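## Task

Bring the liquid handler's deck into agreement with this run sheet: D1 holds one-well reservoir C15, uncovered and empty, with its labelled end beside the corner engraved 'A1'; D2 holds a full 200 uL tip rack with no cover; D3 holds a full 1000 uL tip rack with no cover; D4 holds sample plate M09 without its lid, and that lid sits between LP1's posts, oriented the same way up as it was on the plate; D5 holds deep-well block B38 with its seal on. Each item on a deck position must rest flat within the locators, with well A1 at the 'A1' corner. Anything the sheet does not list must finish standing directly on a SHELF shelf (not stacked on another item), every plate there wearing its own lid and every tip rack there wearing a cover. Any cover not on a rack must lie flat on SHELF or on top of another cover there. Never carry anything over a reservoir or over a plate lacking a squarely seated lid, unless what you carry is a plate's lid; doing so fails the task. Nothing may count as finished if only the gripper holds it in place. At the end release everything, move clear (contact with READY or its box is fine), then press READY once; the job ends when READY goes down. If nothing needs changing, just press READY and leave all labware as found. Do not press READY while anything you needed to change is still wrong.

## Robot and tools

ROBOT. A single four-axis SCARA plate mover: a vertical lift (0.000 to 0.550 m), shoulder (-2.000 to 2.000 rad), elbow (-2.800 to 2.800 rad) and wrist yaw (-12.566 to 12.566 rad), ending in a two-finger gripper that always stays level and cannot tilt. The commanded point, end_effector_position, lies midway between the two rubber pads, 2 to 3 cm behind the fingertips. Fingers point along the gripper's +x and open and close along its y. The fingertips never touch each other, even fully closed. Keep the elbow at least 0.4 rad away from 0, or the arm may fold and fault.

FRAMES. Scene frame: origin on the table directly under the arm base, +z up, +y to the left when looking along +x. Results report pose in this frame. Commands, however, are given in the gripper's own axes (x forward along the fingers, y across, z up, rz a yaw from +x toward +y).

execute_actions(actions). actions is a list of actions; each action is a table of up to 15 rows, one row per 1/30 s control step; a short table repeats its final row for the remaining steps of the 15. Each row is five numbers in [-1, 1]: dx, dy, dz, rz, opening. dx, dy, dz, rz are an offset, in gripper axes, from the gripper's measured pose at the start of that action (for a call's first action, the pose last reported in this scene). Every row refers back to that same start pose, not the row before. Scale: 1.0 = 0.6 m or 180 degrees. opening is absolute, not an offset: +1 fully open (0.140 m), -1 closed (pads still 0.066 m apart). Closing from fully open takes about 0.6 s. An empty list just returns state and images. Each step's command is clipped to within 70 mm and 16 degrees of the measured pose, so long motions need several actions.

move(target, speed, blocking). target is one five-number row as above: an offset in gripper axes from the pose shown in this scene's latest result, plus an absolute opening (sent when the move begins). The path is straight, 0.5 to 10 s long; anything longer halts at 10 s short of the goal. The wrist takes the shorter turn. speed is m/s, 0.002 to 0.5, default 0.25; rotation is capped at twice that in rad/s. The path ignores obstacles, the hand may lag, drift or overshoot speed (especially near full reach). Faster contact hits harder; aiming farther beyond a contact presses harder. blocking=false returns after 0.5 s while motion continues; then use wait or stop before sending rows or another move. The extra line 'move:' reports the ending (done, off_target, moving, held, fault) and limits: paced means the sent pose was clipped; held means a safety check blocked steps (after which the arm may briefly exceed speed).

wait(seconds), 0 to 10: lets time pass while the last command holds; returns early if a running move ends. stop(): brakes a running move (needs braking room; fingers keep moving). zoom_image(camera, region): enlarges part of the latest image of cam_head_left, cam_head_right, cam_high, cam_low or cam_wrist (each 504x504); region is [x0, y0, x1, y1] pixels from top-left, at most 504 by 504. finished_scene(scene): ends scene 1 or 2 irreversibly and reports success; the next scene's task comes with it.

RESULTS. State line: end_effector_position (m) and end_effector_quat_wxyz in the scene frame; reported position may be somewhat off, more at long reach. 'Joint positions': lift, shoulder, elbow, wrist yaw, then pad gap in m. grip_measured is the finger opening on the command scale; readings may carry a constant error up to about 1 mm. 'Hand target' is the pose the controller currently drives toward. 'pose unreachable' means the clearance check altered or blocked the command. Step readings (from execute_actions only) list positions at some steps; HELD flags steps that were held back.

GRIPPING. To hold something, command an opening about 0.04 below grip_measured; smaller margins grip more lightly. Pads push up to about 18 N each; fast closing can push harder. Offsets come from the measured pose, so repeating a small offset against a rigid object does not push harder, but against something yielding it does.

LABWARE. Well A1 sits at the labelled short end, in the corner away from the labelled long side. Lids and seals carry the ID label on top at either end, which says nothing about A1. Tip racks are labelled like plates, with 200 or 1000. Stations: D1 to D5 in a row, D1 on the left seen from the base; SHELF storage; LP1 lid park; RG regrip nest; READY key on its box, pressed by pushing horizontally straight in until it latches.

AVOID. Load limits: lift 54.6 N, shoulder 8.19 N m, elbow 4.09 N m, wrist yaw 1.36 N m, including held weight; reaching one halts the arm for 10 s and discards the rest of the call. Holding loads heats motors: MOTOR HOT appears from 85 °C, and at 100 °C an OVER-TEMPERATURE FAULT brakes the arm until cool. Never drop, slip, slam, knock or hard-push items, and never let anything leave the table (that ends the scene).

Each tool is called after "Call:" as name(argument=value, ...) on one line, values as JSON.

## Session

Call:
execute_actions(actions=[])

Scene clock: 0.00 s.
end_effector_position=(+0.5641, -0.1094, +0.1433) grip_measured=+1.00 end_effector_quat_wxyz=(+0.968, -0.000, -0.000, +0.251)
Joint positions: [ 0.138 -1.399 -1.32  -3.057  0.14 ]
Motor temperatures (°C, as the motors report them): [36 23 23 24]
Hand target: +0.564, -0.109, +0.143; +0.968, -0.000, -0.000, +0.251

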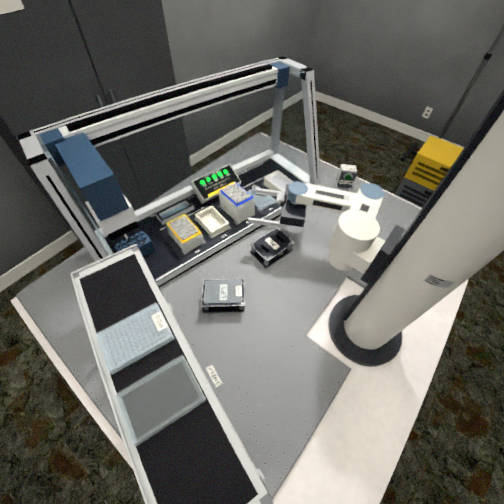

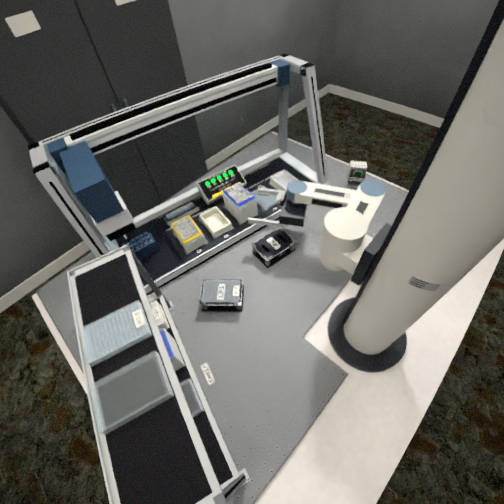

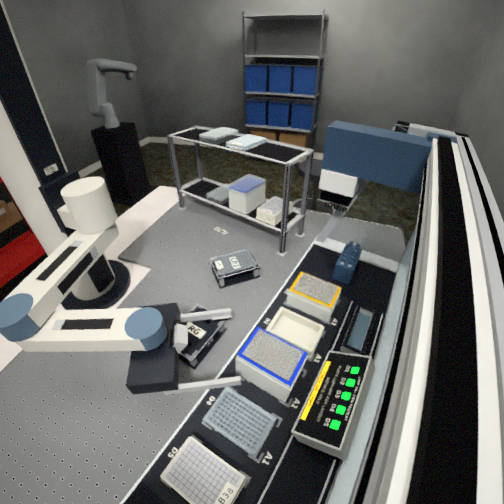

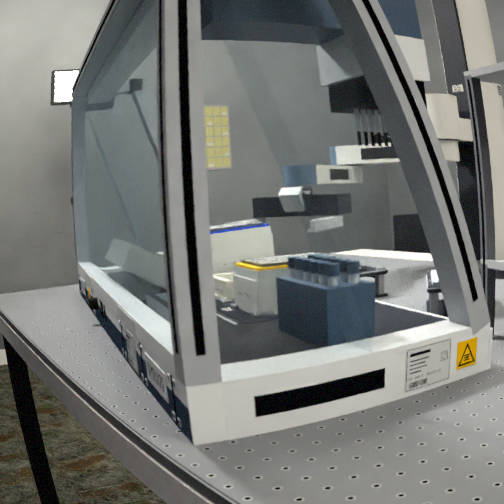

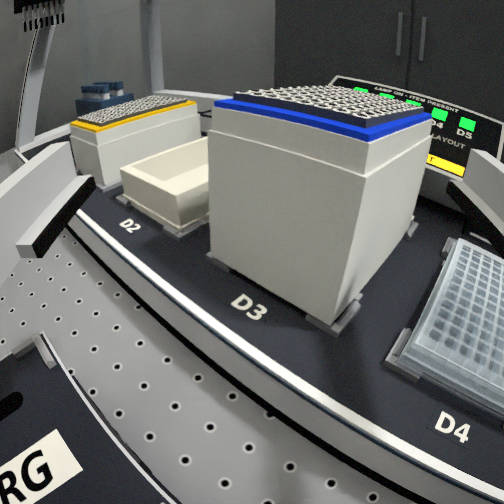

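Call:
zoom_image(camera="cam_high", region=[130, 330, 330, 504])

Call:
zoom_image(camera="cam_high", region=[220, 250, 380, 410])

Call:
zoom_image(camera="cam_high", region=[160, 115, 320, 295])

Call:
zoom_image(camera="cam_head_left", region=[150, 150, 320, 320])

Region (130, 330, 330, 504) of cam_high's 504x504 image, scaled by 2.520, with more detail than that image has; it fills the top 438 rows of this view, and the rest is white.

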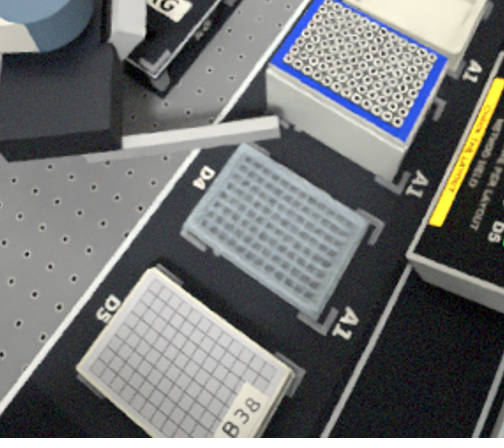

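Region (220, 250, 380, 410) of cam_high's 504x504 image, scaled by 3.150, with more detail than that image has.

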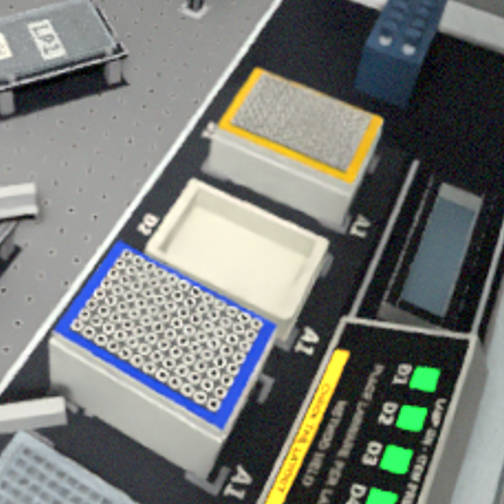

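Region (160, 115, 320, 295) of cam_high's 504x504 image, scaled by 2.800, with more detail than that image has.

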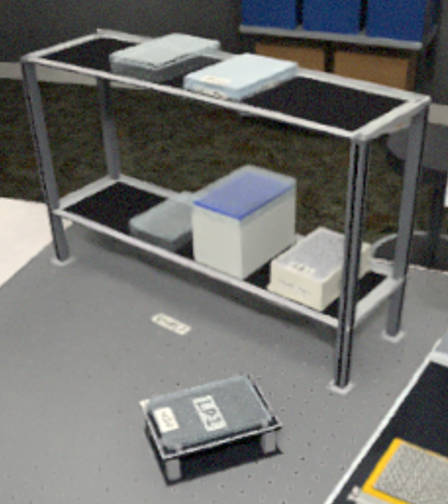

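Region (150, 150, 320, 320) of cam_head_left's 504x504 image, scaled by 2.965, with more detail than that image has.

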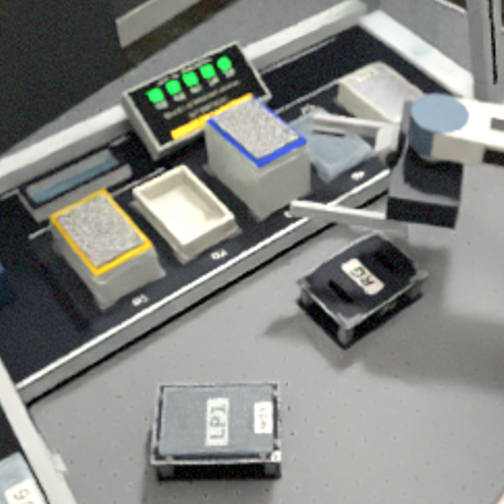

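Call:
zoom_image(camera="cam_head_left", region=[195, 270, 255, 320])

Call:
zoom_image(camera="cam_head_left", region=[85, 290, 225, 450])

Call:
zoom_image(camera="cam_head_right", region=[75, 280, 225, 440])

Call:
zoom_image(camera="cam_wrist", region=[360, 220, 504, 450])

Region (195, 270, 255, 320) of cam_head_left's 504x504 image, scaled by 8.400, with more detail than that image has.

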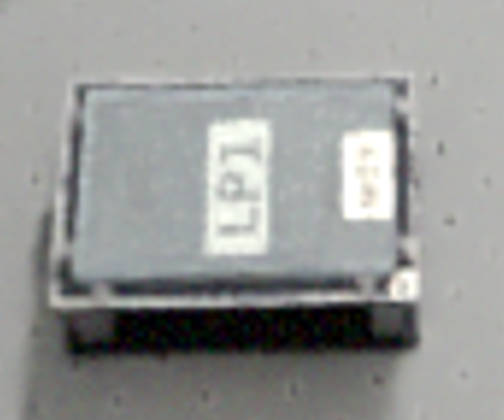

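Region (85, 290, 225, 450) of cam_head_left's 504x504 image, scaled by 3.150, with more detail than that image has; it fills the left 441 columns of this view, and the rest is white.

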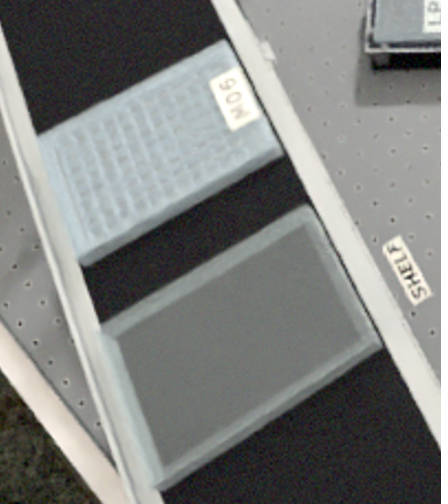

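Region (75, 280, 225, 440) of cam_head_right's 504x504 image, scaled by 3.150, with more detail than that image has; it fills the left 472 columns of this view, and the rest is white.

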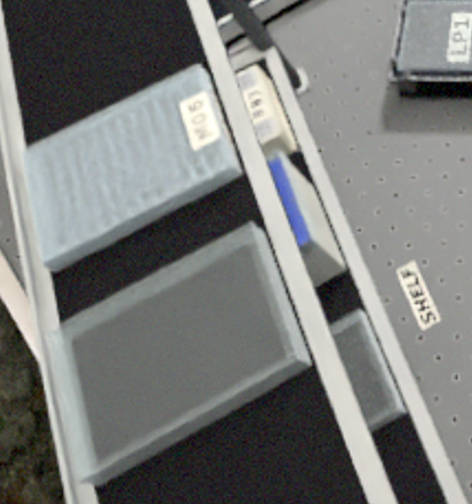

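Region (360, 220, 504, 450) of cam_wrist's 504x504 image, scaled by 2.191, with more detail than that image has; it fills the left 316 columns of this view, and the rest is white.

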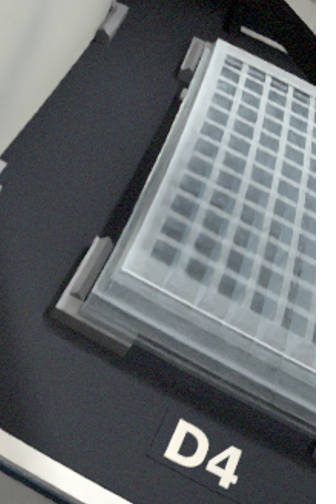

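Call:
zoom_image(camera="cam_head_left", region=[140, 300, 180, 340])

Call:
zoom_image(camera="cam_head_right", region=[120, 295, 170, 335])

Call:
zoom_image(camera="cam_low", region=[195, 200, 400, 350])

Call:
zoom_image(camera="cam_wrist", region=[60, 80, 240, 250])

Region (140, 300, 180, 340) of cam_head_left's 504x504 image, scaled by 12.600, with more detail than that image has.

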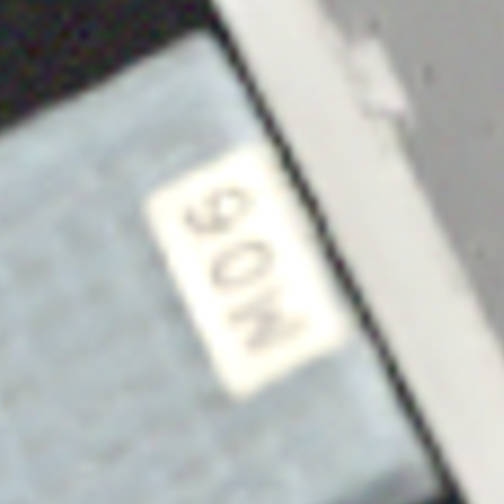

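Region (120, 295, 170, 335) of cam_head_right's 504x504 image, scaled by 10.080, with more detail than that image has; it fills the top 403 rows of this view, and the rest is white.

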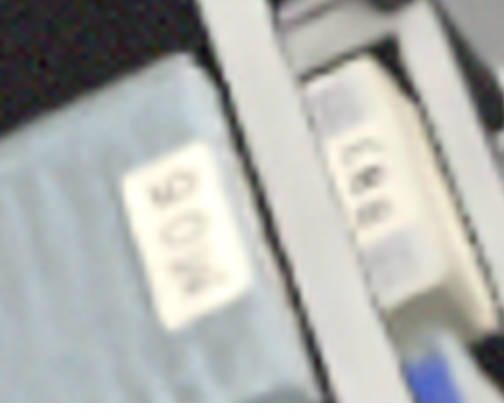

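Region (195, 200, 400, 350) of cam_low's 504x504 image, scaled by 2.459, with more detail than that image has; it fills the top 369 rows of this view, and the rest is white.

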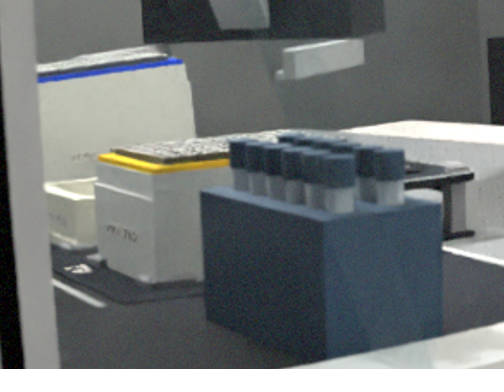

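Region (60, 80, 240, 250) of cam_wrist's 504x504 image, scaled by 2.800, with more detail than that image has.

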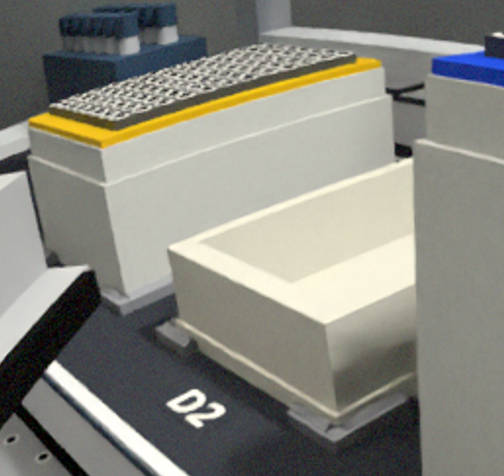

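Call:
zoom_image(camera="cam_wrist", region=[190, 200, 430, 400])

Call:
zoom_image(camera="cam_wrist", region=[0, 300, 200, 504])

Region (190, 200, 430, 400) of cam_wrist's 504x504 image, scaled by 2.100, with more detail than that image has.

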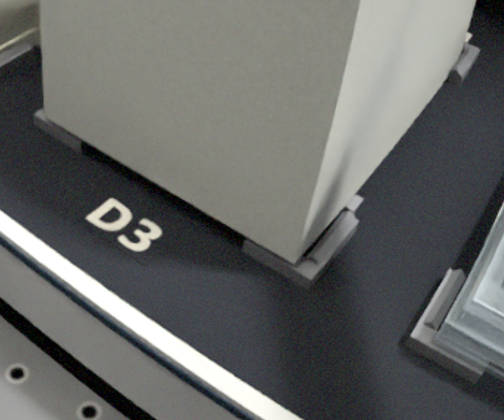

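Region (0, 300, 200, 504) of cam_wrist's 504x504 image, scaled by 2.471, with more detail than that image has; it fills the left 494 columns of this view, and the rest is white.

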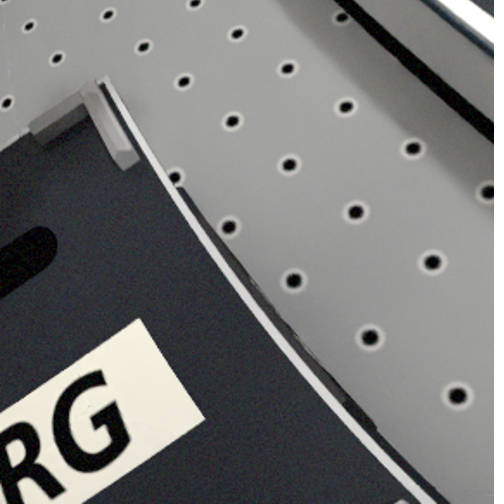

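Call:
zoom_image(camera="cam_wrist", region=[290, 280, 380, 350])

Call:
zoom_image(camera="cam_wrist", region=[110, 180, 240, 280])

Call:
zoom_image(camera="cam_high", region=[230, 320, 330, 420])

Call:
zoom_image(camera="cam_high", region=[150, 420, 270, 504])

Region (290, 280, 380, 350) of cam_wrist's 504x504 image, scaled by 5.600, with more detail than that image has.

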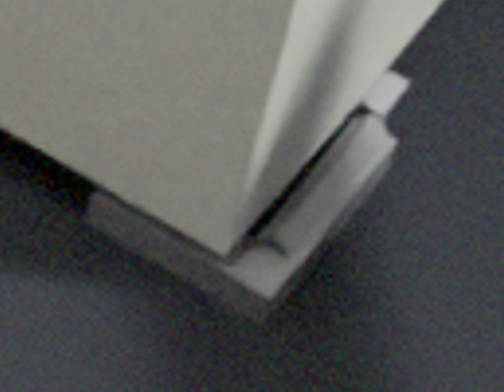

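Region (110, 180, 240, 280) of cam_wrist's 504x504 image, scaled by 3.877, with more detail than that image has; it fills the top 388 rows of this view, and the rest is white.

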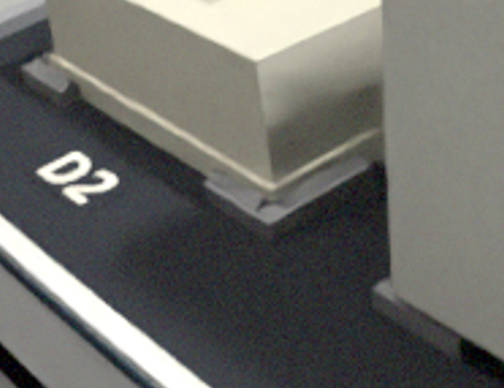

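Region (230, 320, 330, 420) of cam_high's 504x504 image, scaled by 5.040, with more detail than that image has.

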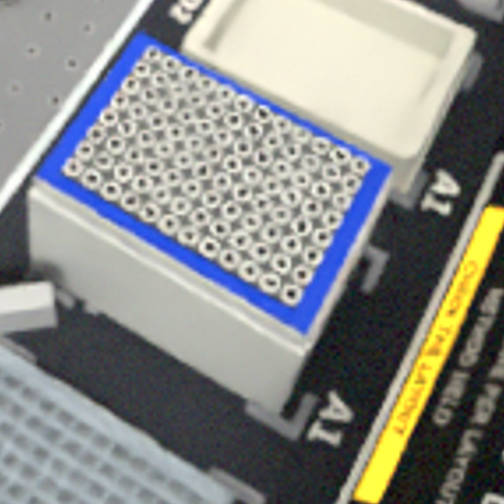

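Region (150, 420, 270, 504) of cam_high's 504x504 image, scaled by 4.200, with more detail than that image has; it fills the top 353 rows of this view, and the rest is white.

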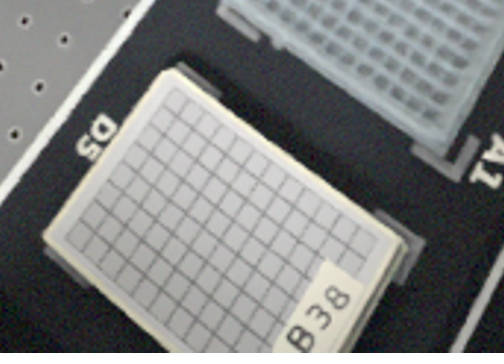

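Call:
move(target=[0.0024, 0.0688, -0.0555, -0.2298, 0.7], speed=0.5)

Scene clock: 6.43 s.
end_effector_position=(+0.5451, -0.0723, +0.1100) grip_measured=+0.70 end_effector_quat_wxyz=(+0.994, -0.000, -0.000, -0.107)
Joint positions: [ 0.105 -1.133 -0.936 -4.428  0.129]
Motor temperatures (°C, as the motors report them): [36 23 23 24]
Hand target: +0.545, -0.073, +0.110; +0.994, -0.000, -0.000, -0.107
Off the commanded pose: 0.000 m, 0 deg.
move: done

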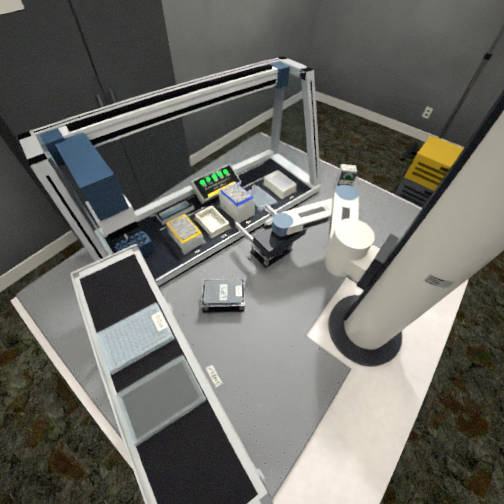

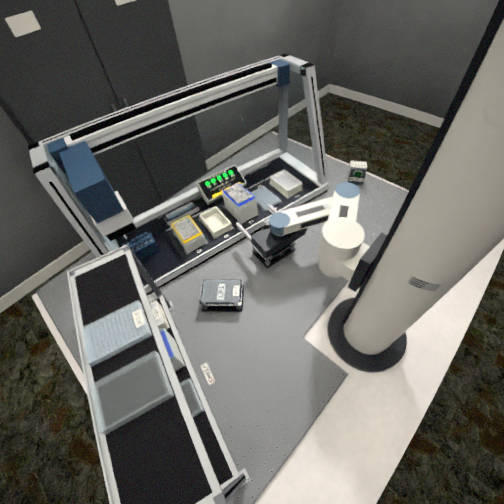

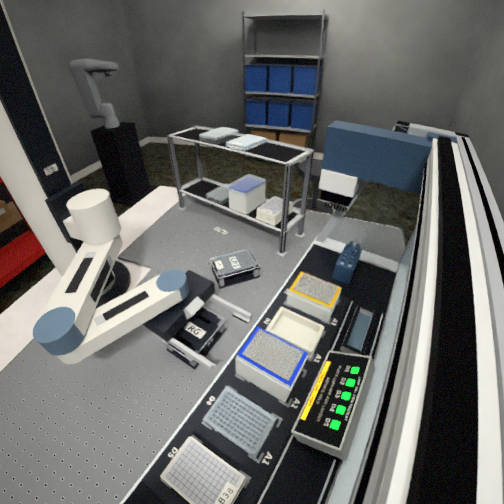

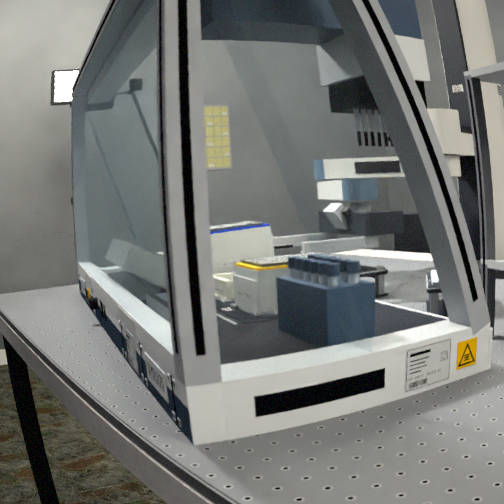

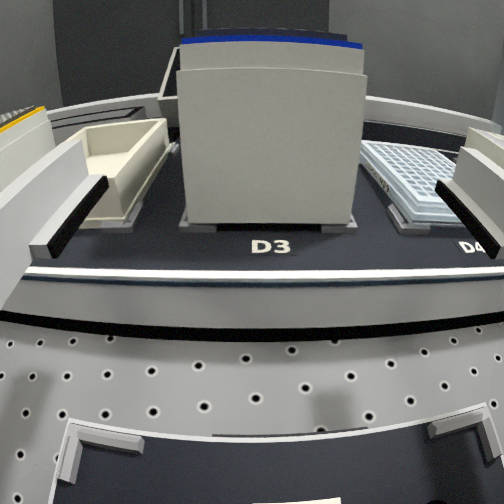

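Call:
zoom_image(camera="cam_wrist", region=[350, 130, 460, 240])

Call:
zoom_image(camera="cam_wrist", region=[70, 190, 250, 300])

Call:
zoom_image(camera="cam_wrist", region=[290, 190, 470, 300])

Region (350, 130, 460, 240) of cam_wrist's 504x504 image, scaled by 4.582, with more detail than that image has.

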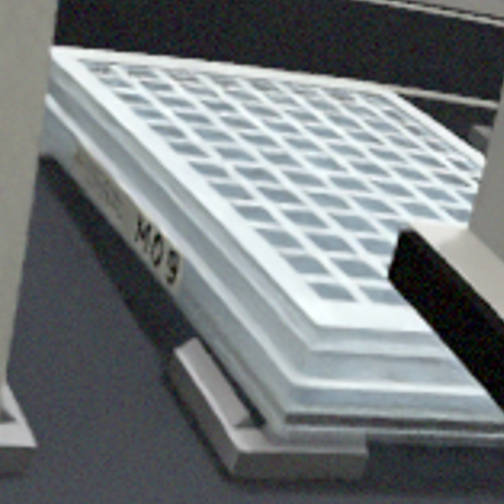

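Region (70, 190, 250, 300) of cam_wrist's 504x504 image, scaled by 2.800, with more detail than that image has.

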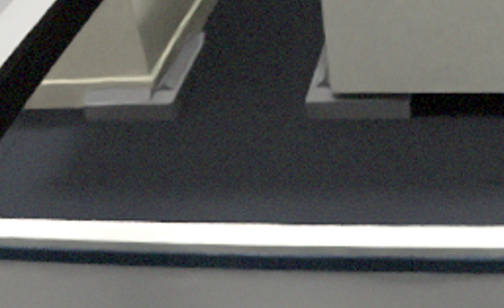

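Region (290, 190, 470, 300) of cam_wrist's 504x504 image, scaled by 2.800, with more detail than that image has.

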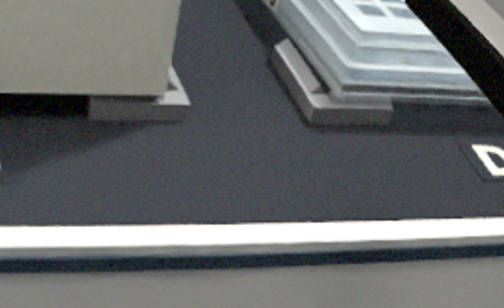

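Call:
execute_actions(actions=[[[0.003,0,-0.004,-0.002,-1],[0.008,0,-0.01,-0.002,-1],[0.014,0,-0.017,-0.002,-1],[0.02,0,-0.024,-0.002,-1],[0.026,0,-0.031,-0.002,-1],[0.032,0,-0.038,-0.002,-1],[0.038,0,-0.044,-0.002,-1],[0.043,0,-0.049,-0.002,-1],[0.047,0,-0.052,-0.002,-1],[0.049,0,-0.0533,-0.002,-1],[0.05,0,-0.0533,-0.002,-1]],[[0,0,0,0,-1],[0.001,0,0,0,-1],[0.002,0,0,0,-1],[0.0035,0,0,0,-1],[0.005,0,0,0,-1],[0.0062,0,0,0,-1],[0.0072,0,0,0,-1],[0.008,0,0,0,-1],[0.0087,0,0,0,-1],[0.0093,0,0,0,-1],[0.0099,0,0,0,-1],[0.0105,0,0,0,-1],[0.0111,0,0,0,-1],[0.0117,0,0,0,-1],[0.0123,0,0,0,-1]],[[0.0012,0,0,0,-1],[0.0018,0,0,0,-1],[0.0024,0,0,0,-1],[0.003,0,0,0,-1],[0.0036,0,0,0,-1],[0.0042,0,0,0,-1],[0.0048,0,0,0,-1],[0.0054,0,0,0,-1],[0.006,0,0,0,-1],[0.0066,0,0,0,-1],[0.0072,0,0,0,-1],[0.0078,0,0,0,-1],[0.0084,0,0,0,-1],[0.009,0,0,0,-1],[0.0093,0,0,0,-1]]])

Scene clock: 9.93 s.
end_effector_position=(+0.5856, -0.0810, +0.0780) grip_measured=-0.98 end_effector_quat_wxyz=(+0.994, -0.000, -0.000, -0.109)
Joint positions: [ 0.073 -1.071 -1.121 -4.311  0.067]
Motor temperatures (°C, as the motors report them): [36 23 23 24]
Hand target: +0.587, -0.082, +0.078; +0.994, -0.000, -0.000, -0.110
Off the commanded pose: 0.001 m, 0 deg.
Step readings (end_effector_position; steps 1 to 15: 1st action; 16 to 30: 2nd action; 31 to 45: 3rd action):
0: (+0.5451, -0.0724, +0.1100)
1: (+0.5452, -0.0724, +0.1099)
2: (+0.5463, -0.0726, +0.1084)
4: (+0.5511, -0.0742, +0.1020)
8: (+0.5640, -0.0767, +0.0865)
15: (+0.5745, -0.0788, +0.0779)
16: (+0.5745, -0.0788, +0.0779)
17: (+0.5746, -0.0788, +0.0779)
19: (+0.5758, -0.0792, +0.0779)
23: (+0.5788, -0.0799, +0.0779)
30: (+0.5813, -0.0803, +0.0779)
31: (+0.5817, -0.0804, +0.0779)
32: (+0.5820, -0.0805, +0.0779)
34: (+0.5827, -0.0806, +0.0779)
38: (+0.5842, -0.0811, +0.0779)
45: end_effector_position above

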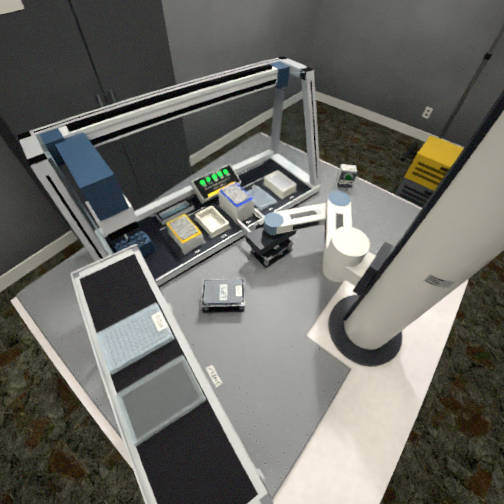

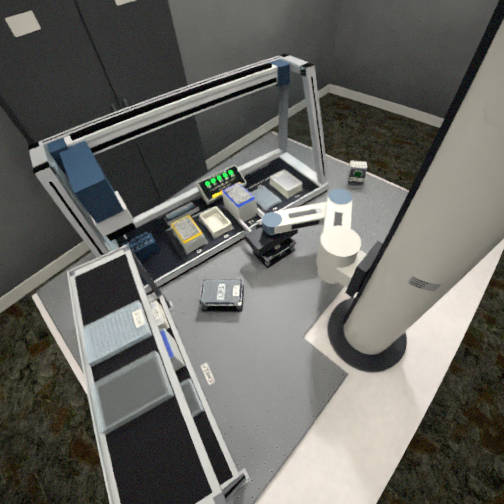

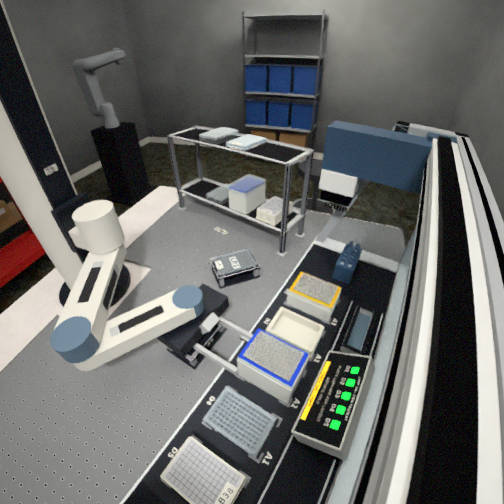

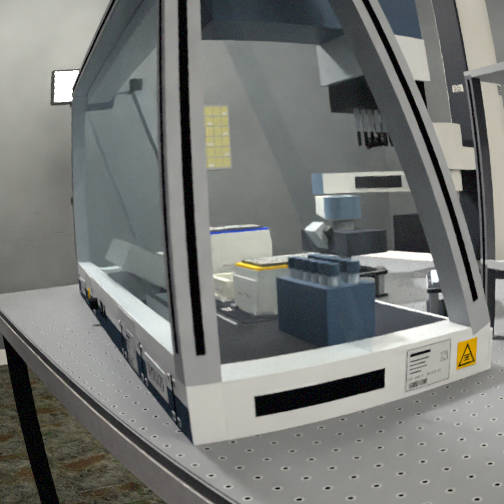

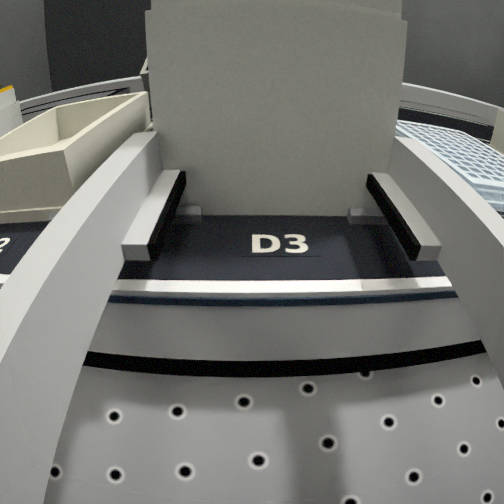

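Call:
zoom_image(camera="cam_wrist", region=[160, 160, 400, 260])

Region (160, 160, 400, 260) of cam_wrist's 504x504 image, scaled by 2.100, with more detail than that image has; it fills the top 210 rows of this view, and the rest is white.

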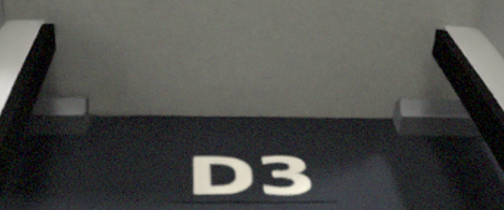

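Call:
execute_actions(actions=[[[-0.004,0,0,0,-1],[-0.01,0,0,0,-1],[-0.016,0.002,0,0,-0.9],[-0.02,0.008,0,0,-0.7],[-0.022,0.018,0,0,-0.5],[-0.022,0.032,0,0,-0.3],[-0.022,0.05,0,0,-0.04],[-0.022,0.07,0,0,-0.04],[-0.022,0.092,0,0,-0.04],[-0.022,0.114,0,0,-0.04],[-0.022,0.136,0,0,-0.04],[-0.022,0.156,0,0,-0.04],[-0.022,0.174,0,0,-0.04],[-0.022,0.19,0,0,-0.04],[-0.022,0.2067,0,0,-0.04]]])

Scene clock: 11.43 s.
end_effector_position=(+0.5824, +0.0087, +0.0780) grip_measured=-0.04 end_effector_quat_wxyz=(+0.996, -0.000, -0.000, -0.092)
Joint positions: [ 0.073 -0.773 -1.091 -4.604  0.102]
Motor temperatures (°C, as the motors report them): [36 23 24 24]
Hand target: +0.591, +0.043, +0.078; +0.995, -0.000, -0.000, -0.099
Off the commanded pose: 0.038 m, 2 deg.
Step readings (end_effector_position):
0: (+0.5856, -0.0810, +0.0780)
1: (+0.5854, -0.0809, +0.0780)
2: (+0.5836, -0.0806, +0.0780)
4: (+0.5774, -0.0785, +0.0780)
8: (+0.5759, -0.0628, +0.0780)
15: end_effector_position above

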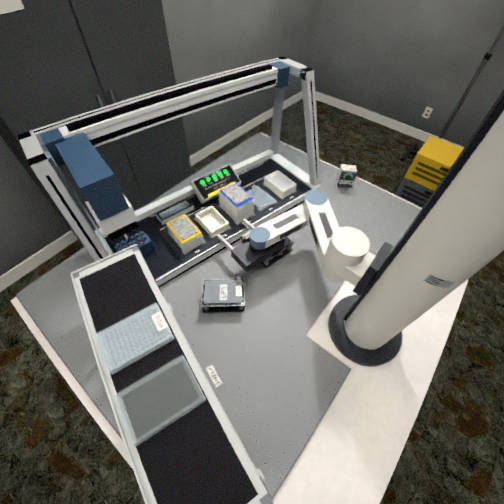

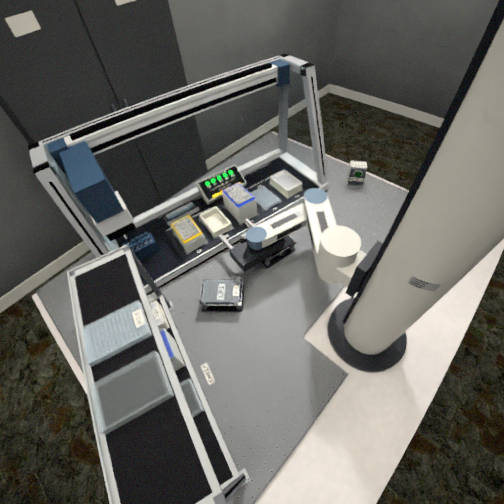

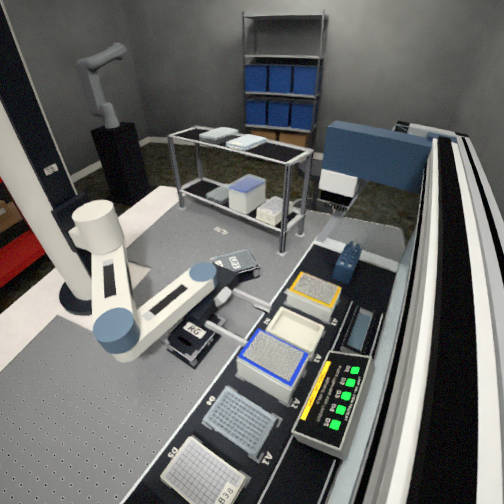

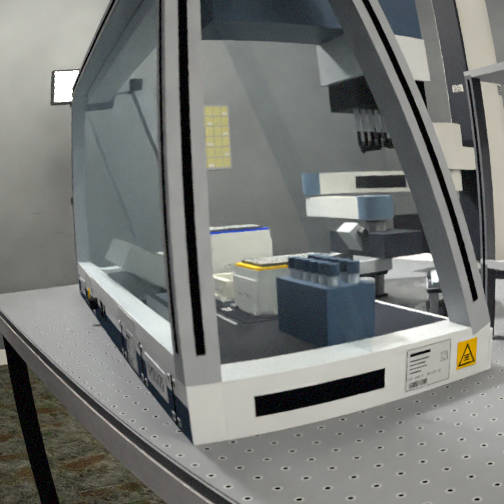

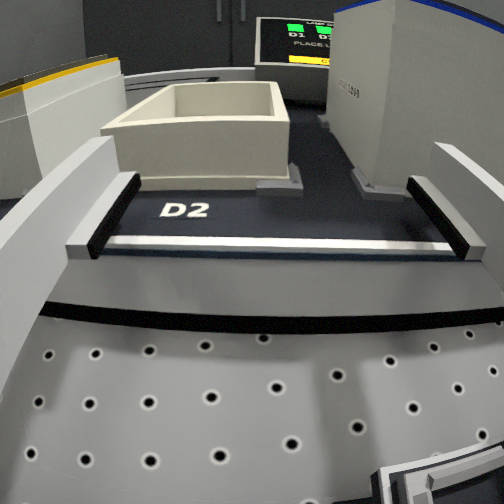

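Call:
move(target=[0.186, 0.0554, 0, -0.01127, -0.04], speed=0.3)

Scene clock: 13.93 s.
end_effector_position=(+0.6981, +0.0209, +0.0780) grip_measured=-0.04 end_effector_quat_wxyz=(+0.994, -0.000, -0.000, -0.110)
Joint positions: [ 0.073 -0.525 -1.691 -4.288  0.102]
Motor temperatures (°C, as the motors report them): [36 23 24 24]
Hand target: +0.698, +0.021, +0.078; +0.994, -0.000, -0.000, -0.110
Off the commanded pose: 0.000 m, 0 deg.
move: done

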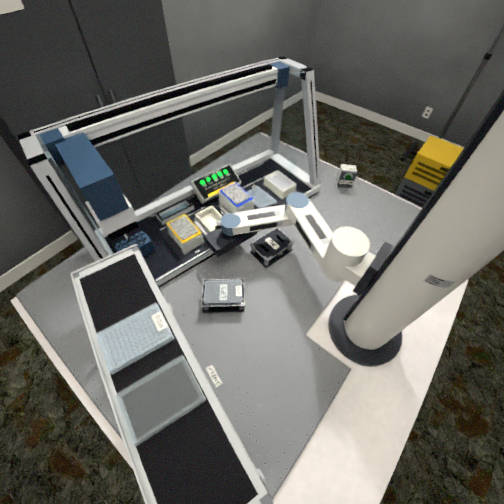

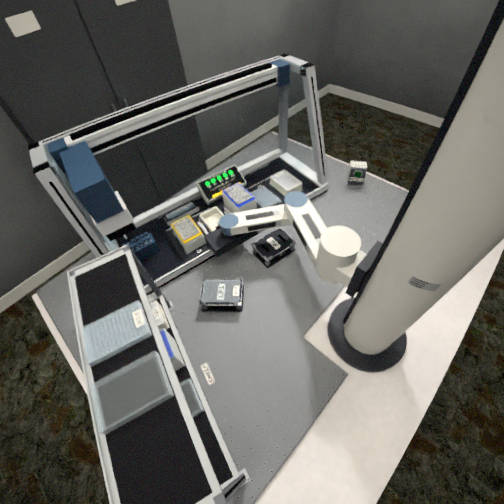

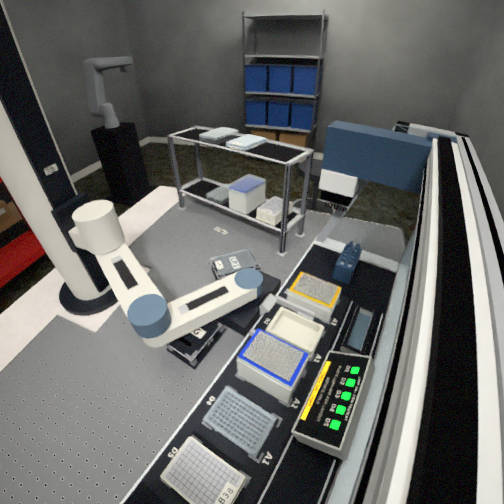

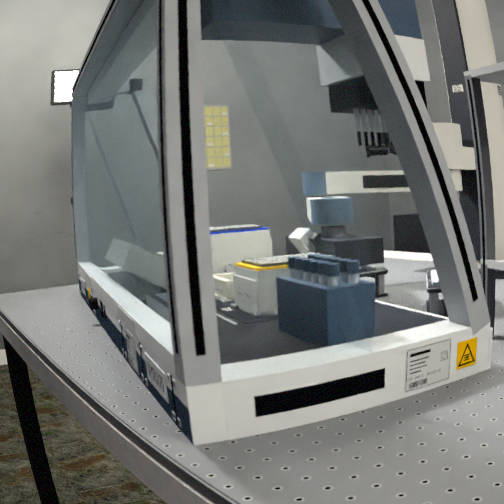

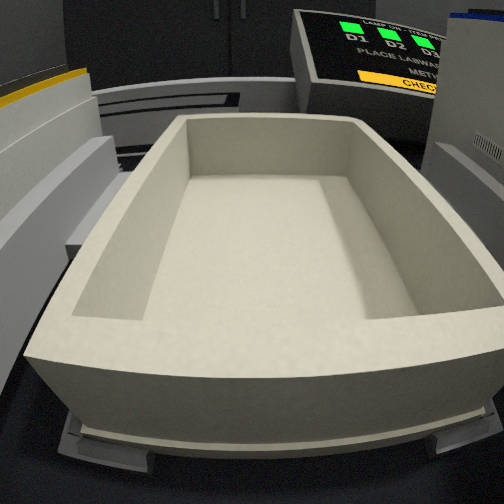

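Call:
zoom_image(camera="cam_wrist", region=[160, 100, 380, 190])

Call:
zoom_image(camera="cam_wrist", region=[40, 400, 170, 490])

Call:
zoom_image(camera="cam_wrist", region=[400, 385, 504, 475])

Region (160, 100, 380, 190) of cam_wrist's 504x504 image, scaled by 2.291, with more detail than that image has; it fills the top 206 rows of this view, and the rest is white.

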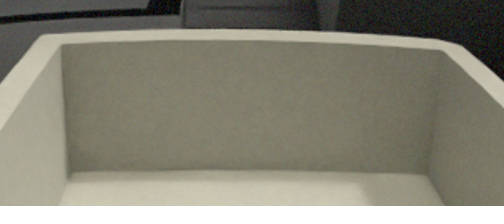

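Region (40, 400, 170, 490) of cam_wrist's 504x504 image, scaled by 3.877, with more detail than that image has; it fills the top 349 rows of this view, and the rest is white.

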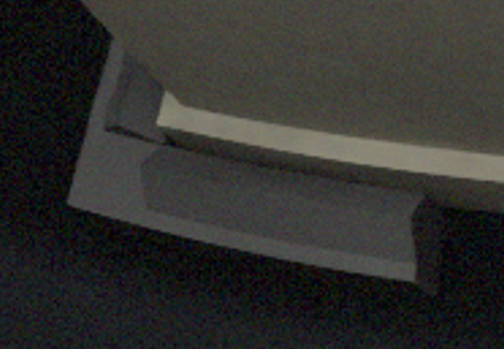

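Region (400, 385, 504, 475) of cam_wrist's 504x504 image, scaled by 4.846, with more detail than that image has; it fills the top 436 rows of this view, and the rest is white.

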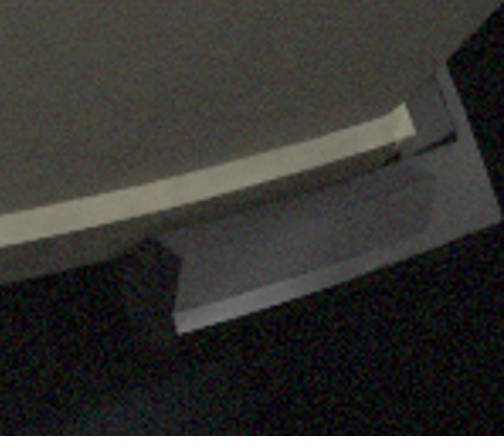

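Call:
execute_actions(actions=[[[0,0.001,-0.003,0,-0.1],[0,0.001,-0.007,0,-0.16],[0,0.001,-0.011,0,-0.22],[0,0.001,-0.015,0,-0.27],[0,0.001,-0.018,0,-0.3],[0,0.001,-0.0205,0,-0.32],[0,0.001,-0.022,0,-0.34],[0,0.001,-0.022,0,-0.37],[0,0.001,-0.022,0,-0.40],[0,0.001,-0.022,0,-0.42],[0,0.001,-0.022,0,-0.44],[0,0.001,-0.022,0,-0.46],[0,0.001,-0.022,0,-0.48],[0,0.001,-0.022,0,-0.495],[0,0.001,-0.022,0,-0.505]]])

Scene clock: 17.00 s.
end_effector_position=(+0.6983, +0.0215, +0.0647) grip_measured=-0.46 end_effector_quat_wxyz=(+0.994, -0.000, -0.000, -0.110)
Joint positions: [ 0.06  -0.523 -1.692 -4.288  0.086]
Motor temperatures (°C, as the motors report them): [36 23 24 24]
Hand target: +0.698, +0.021, +0.065; +0.994, -0.000, -0.000, -0.110
Off the commanded pose: 0.000 m, 0 deg.
Step readings (end_effector_position):
0: (+0.6981, +0.0209, +0.0780)
1: (+0.6982, +0.0209, +0.0779)
2: (+0.6983, +0.0213, +0.0765)
4: (+0.6983, +0.0215, +0.0721)
8: (+0.6983, +0.0215, +0.0647)
15: end_effector_position above

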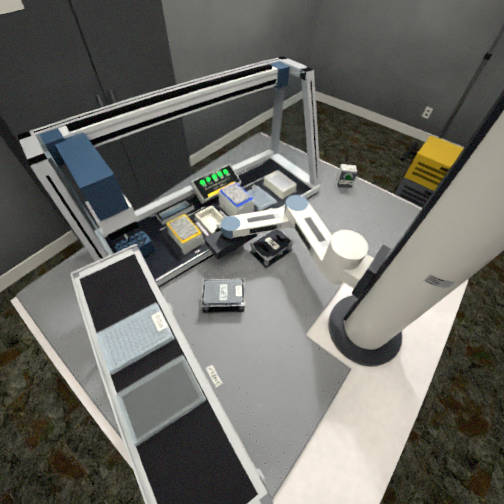

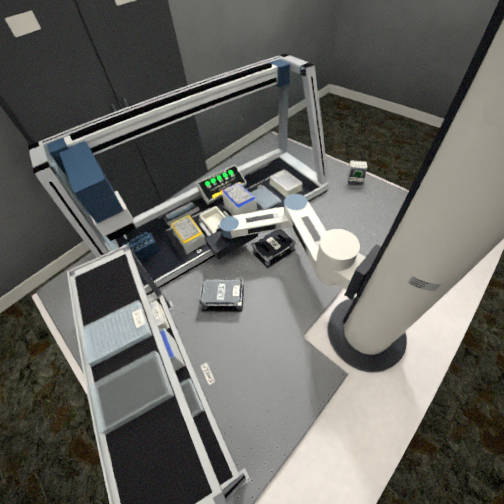

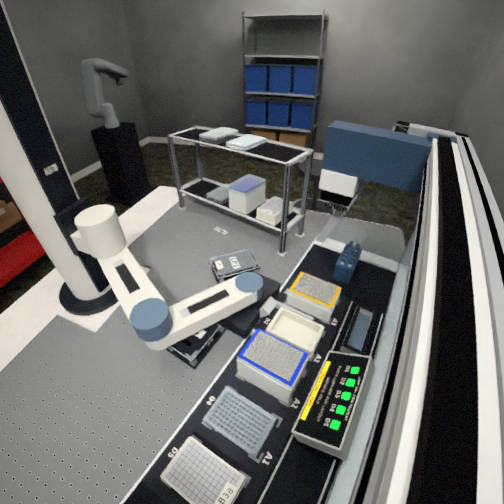

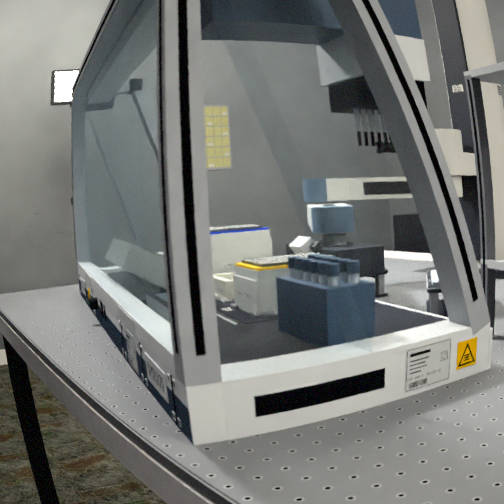

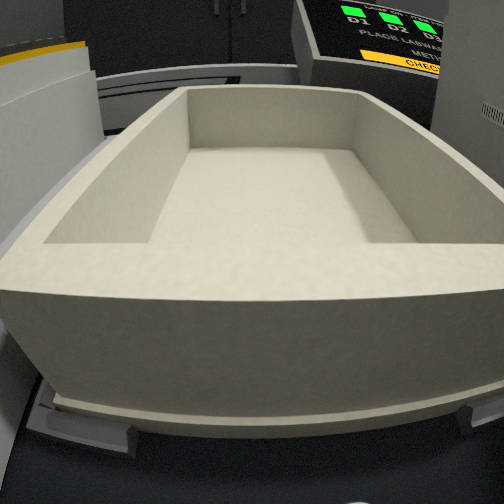

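Call:
execute_actions(actions=[[[0,0,0.001,0,-0.505],[0,0,0.003,0,-0.505],[0,0,0.006,0,-0.505],[0,0,0.01,0,-0.505],[0,0,0.015,0,-0.505],[0,0,0.02,0,-0.505],[-0.002,0,0.025,0,-0.505],[-0.006,0,0.03,0,-0.505],[-0.012,0,0.035,0,-0.505],[-0.02,0,0.039,0,-0.505],[-0.03,0,0.043,0,-0.505],[-0.042,0,0.046,0,-0.505],[-0.055,0,0.048,0,-0.505],[-0.069,0,0.05,0,-0.505],[-0.083,0,0.05,0,-0.505]],[[-0.03,0,0,0,-0.505],[-0.044,0,0,0,-0.505],[-0.058,0,0,0,-0.505],[-0.072,0,0,0,-0.505],[-0.086,0,0,0,-0.505],[-0.1,0,0,0,-0.505],[-0.114,0,0,0,-0.505],[-0.128,0,0,0,-0.505],[-0.141,0,0,0,-0.505],[-0.152,0,0,0,-0.505],[-0.161,0,0,0,-0.505],[-0.168,0,0,0,-0.505],[-0.173,0,0,0,-0.505],[-0.176,0,0,0,-0.505],[-0.177,0,0,0,-0.505]]])

Scene clock: 20.87 s.
end_effector_position=(+0.5650, +0.0517, +0.0935) grip_measured=-0.46 end_effector_quat_wxyz=(+0.994, -0.000, -0.000, -0.108)
Joint positions: [ 0.089 -0.596 -1.065 -4.84   0.086]
Motor temperatures (°C, as the motors report them): [36 23 23 24]
Hand target: +0.563, +0.052, +0.094; +0.994, -0.000, -0.000, -0.109
Off the commanded pose: 0.002 m, 0 deg.
Step readings (end_effector_position; steps 1 to 15: 1st action; 16 to 30: 2nd action):
0: (+0.6983, +0.0215, +0.0647)
1: (+0.6983, +0.0215, +0.0648)
2: (+0.6983, +0.0215, +0.0654)
4: (+0.6983, +0.0215, +0.0681)
8: (+0.6979, +0.0216, +0.0783)
15: (+0.6669, +0.0290, +0.0936)
16: (+0.6600, +0.0307, +0.0944)
17: (+0.6542, +0.0322, +0.0943)
19: (+0.6414, +0.0350, +0.0936)
23: (+0.6113, +0.0419, +0.0935)
30: end_effector_position above

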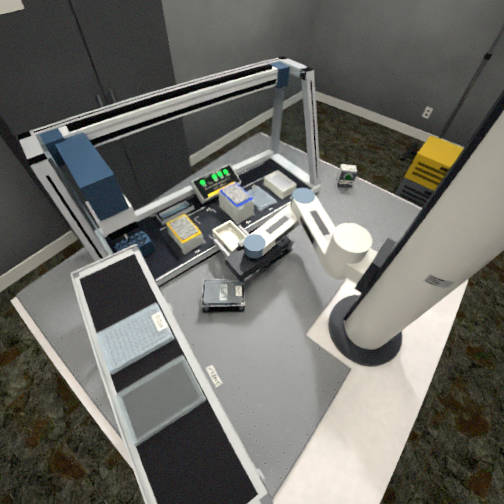

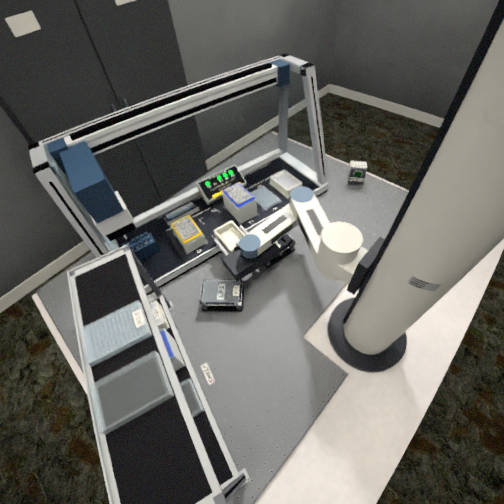

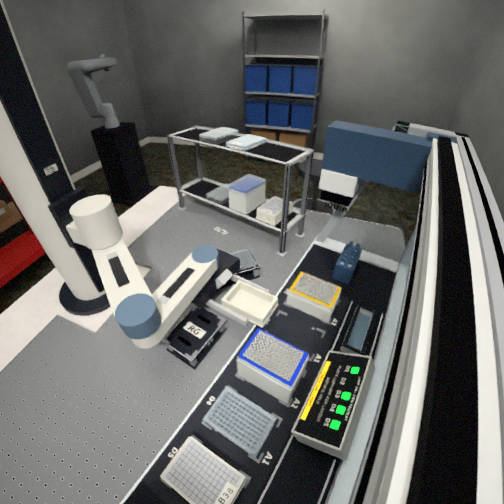

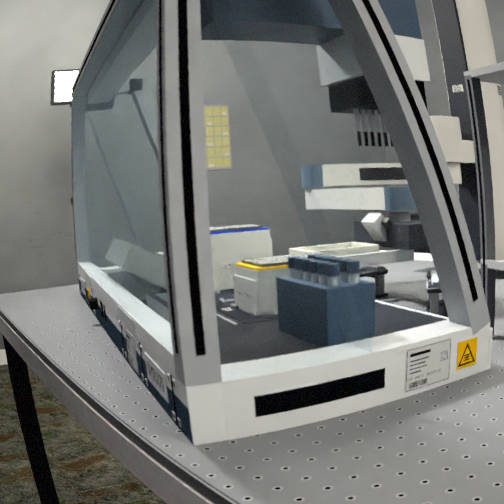

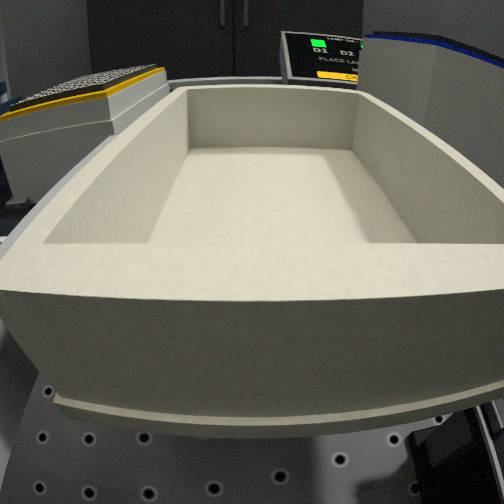

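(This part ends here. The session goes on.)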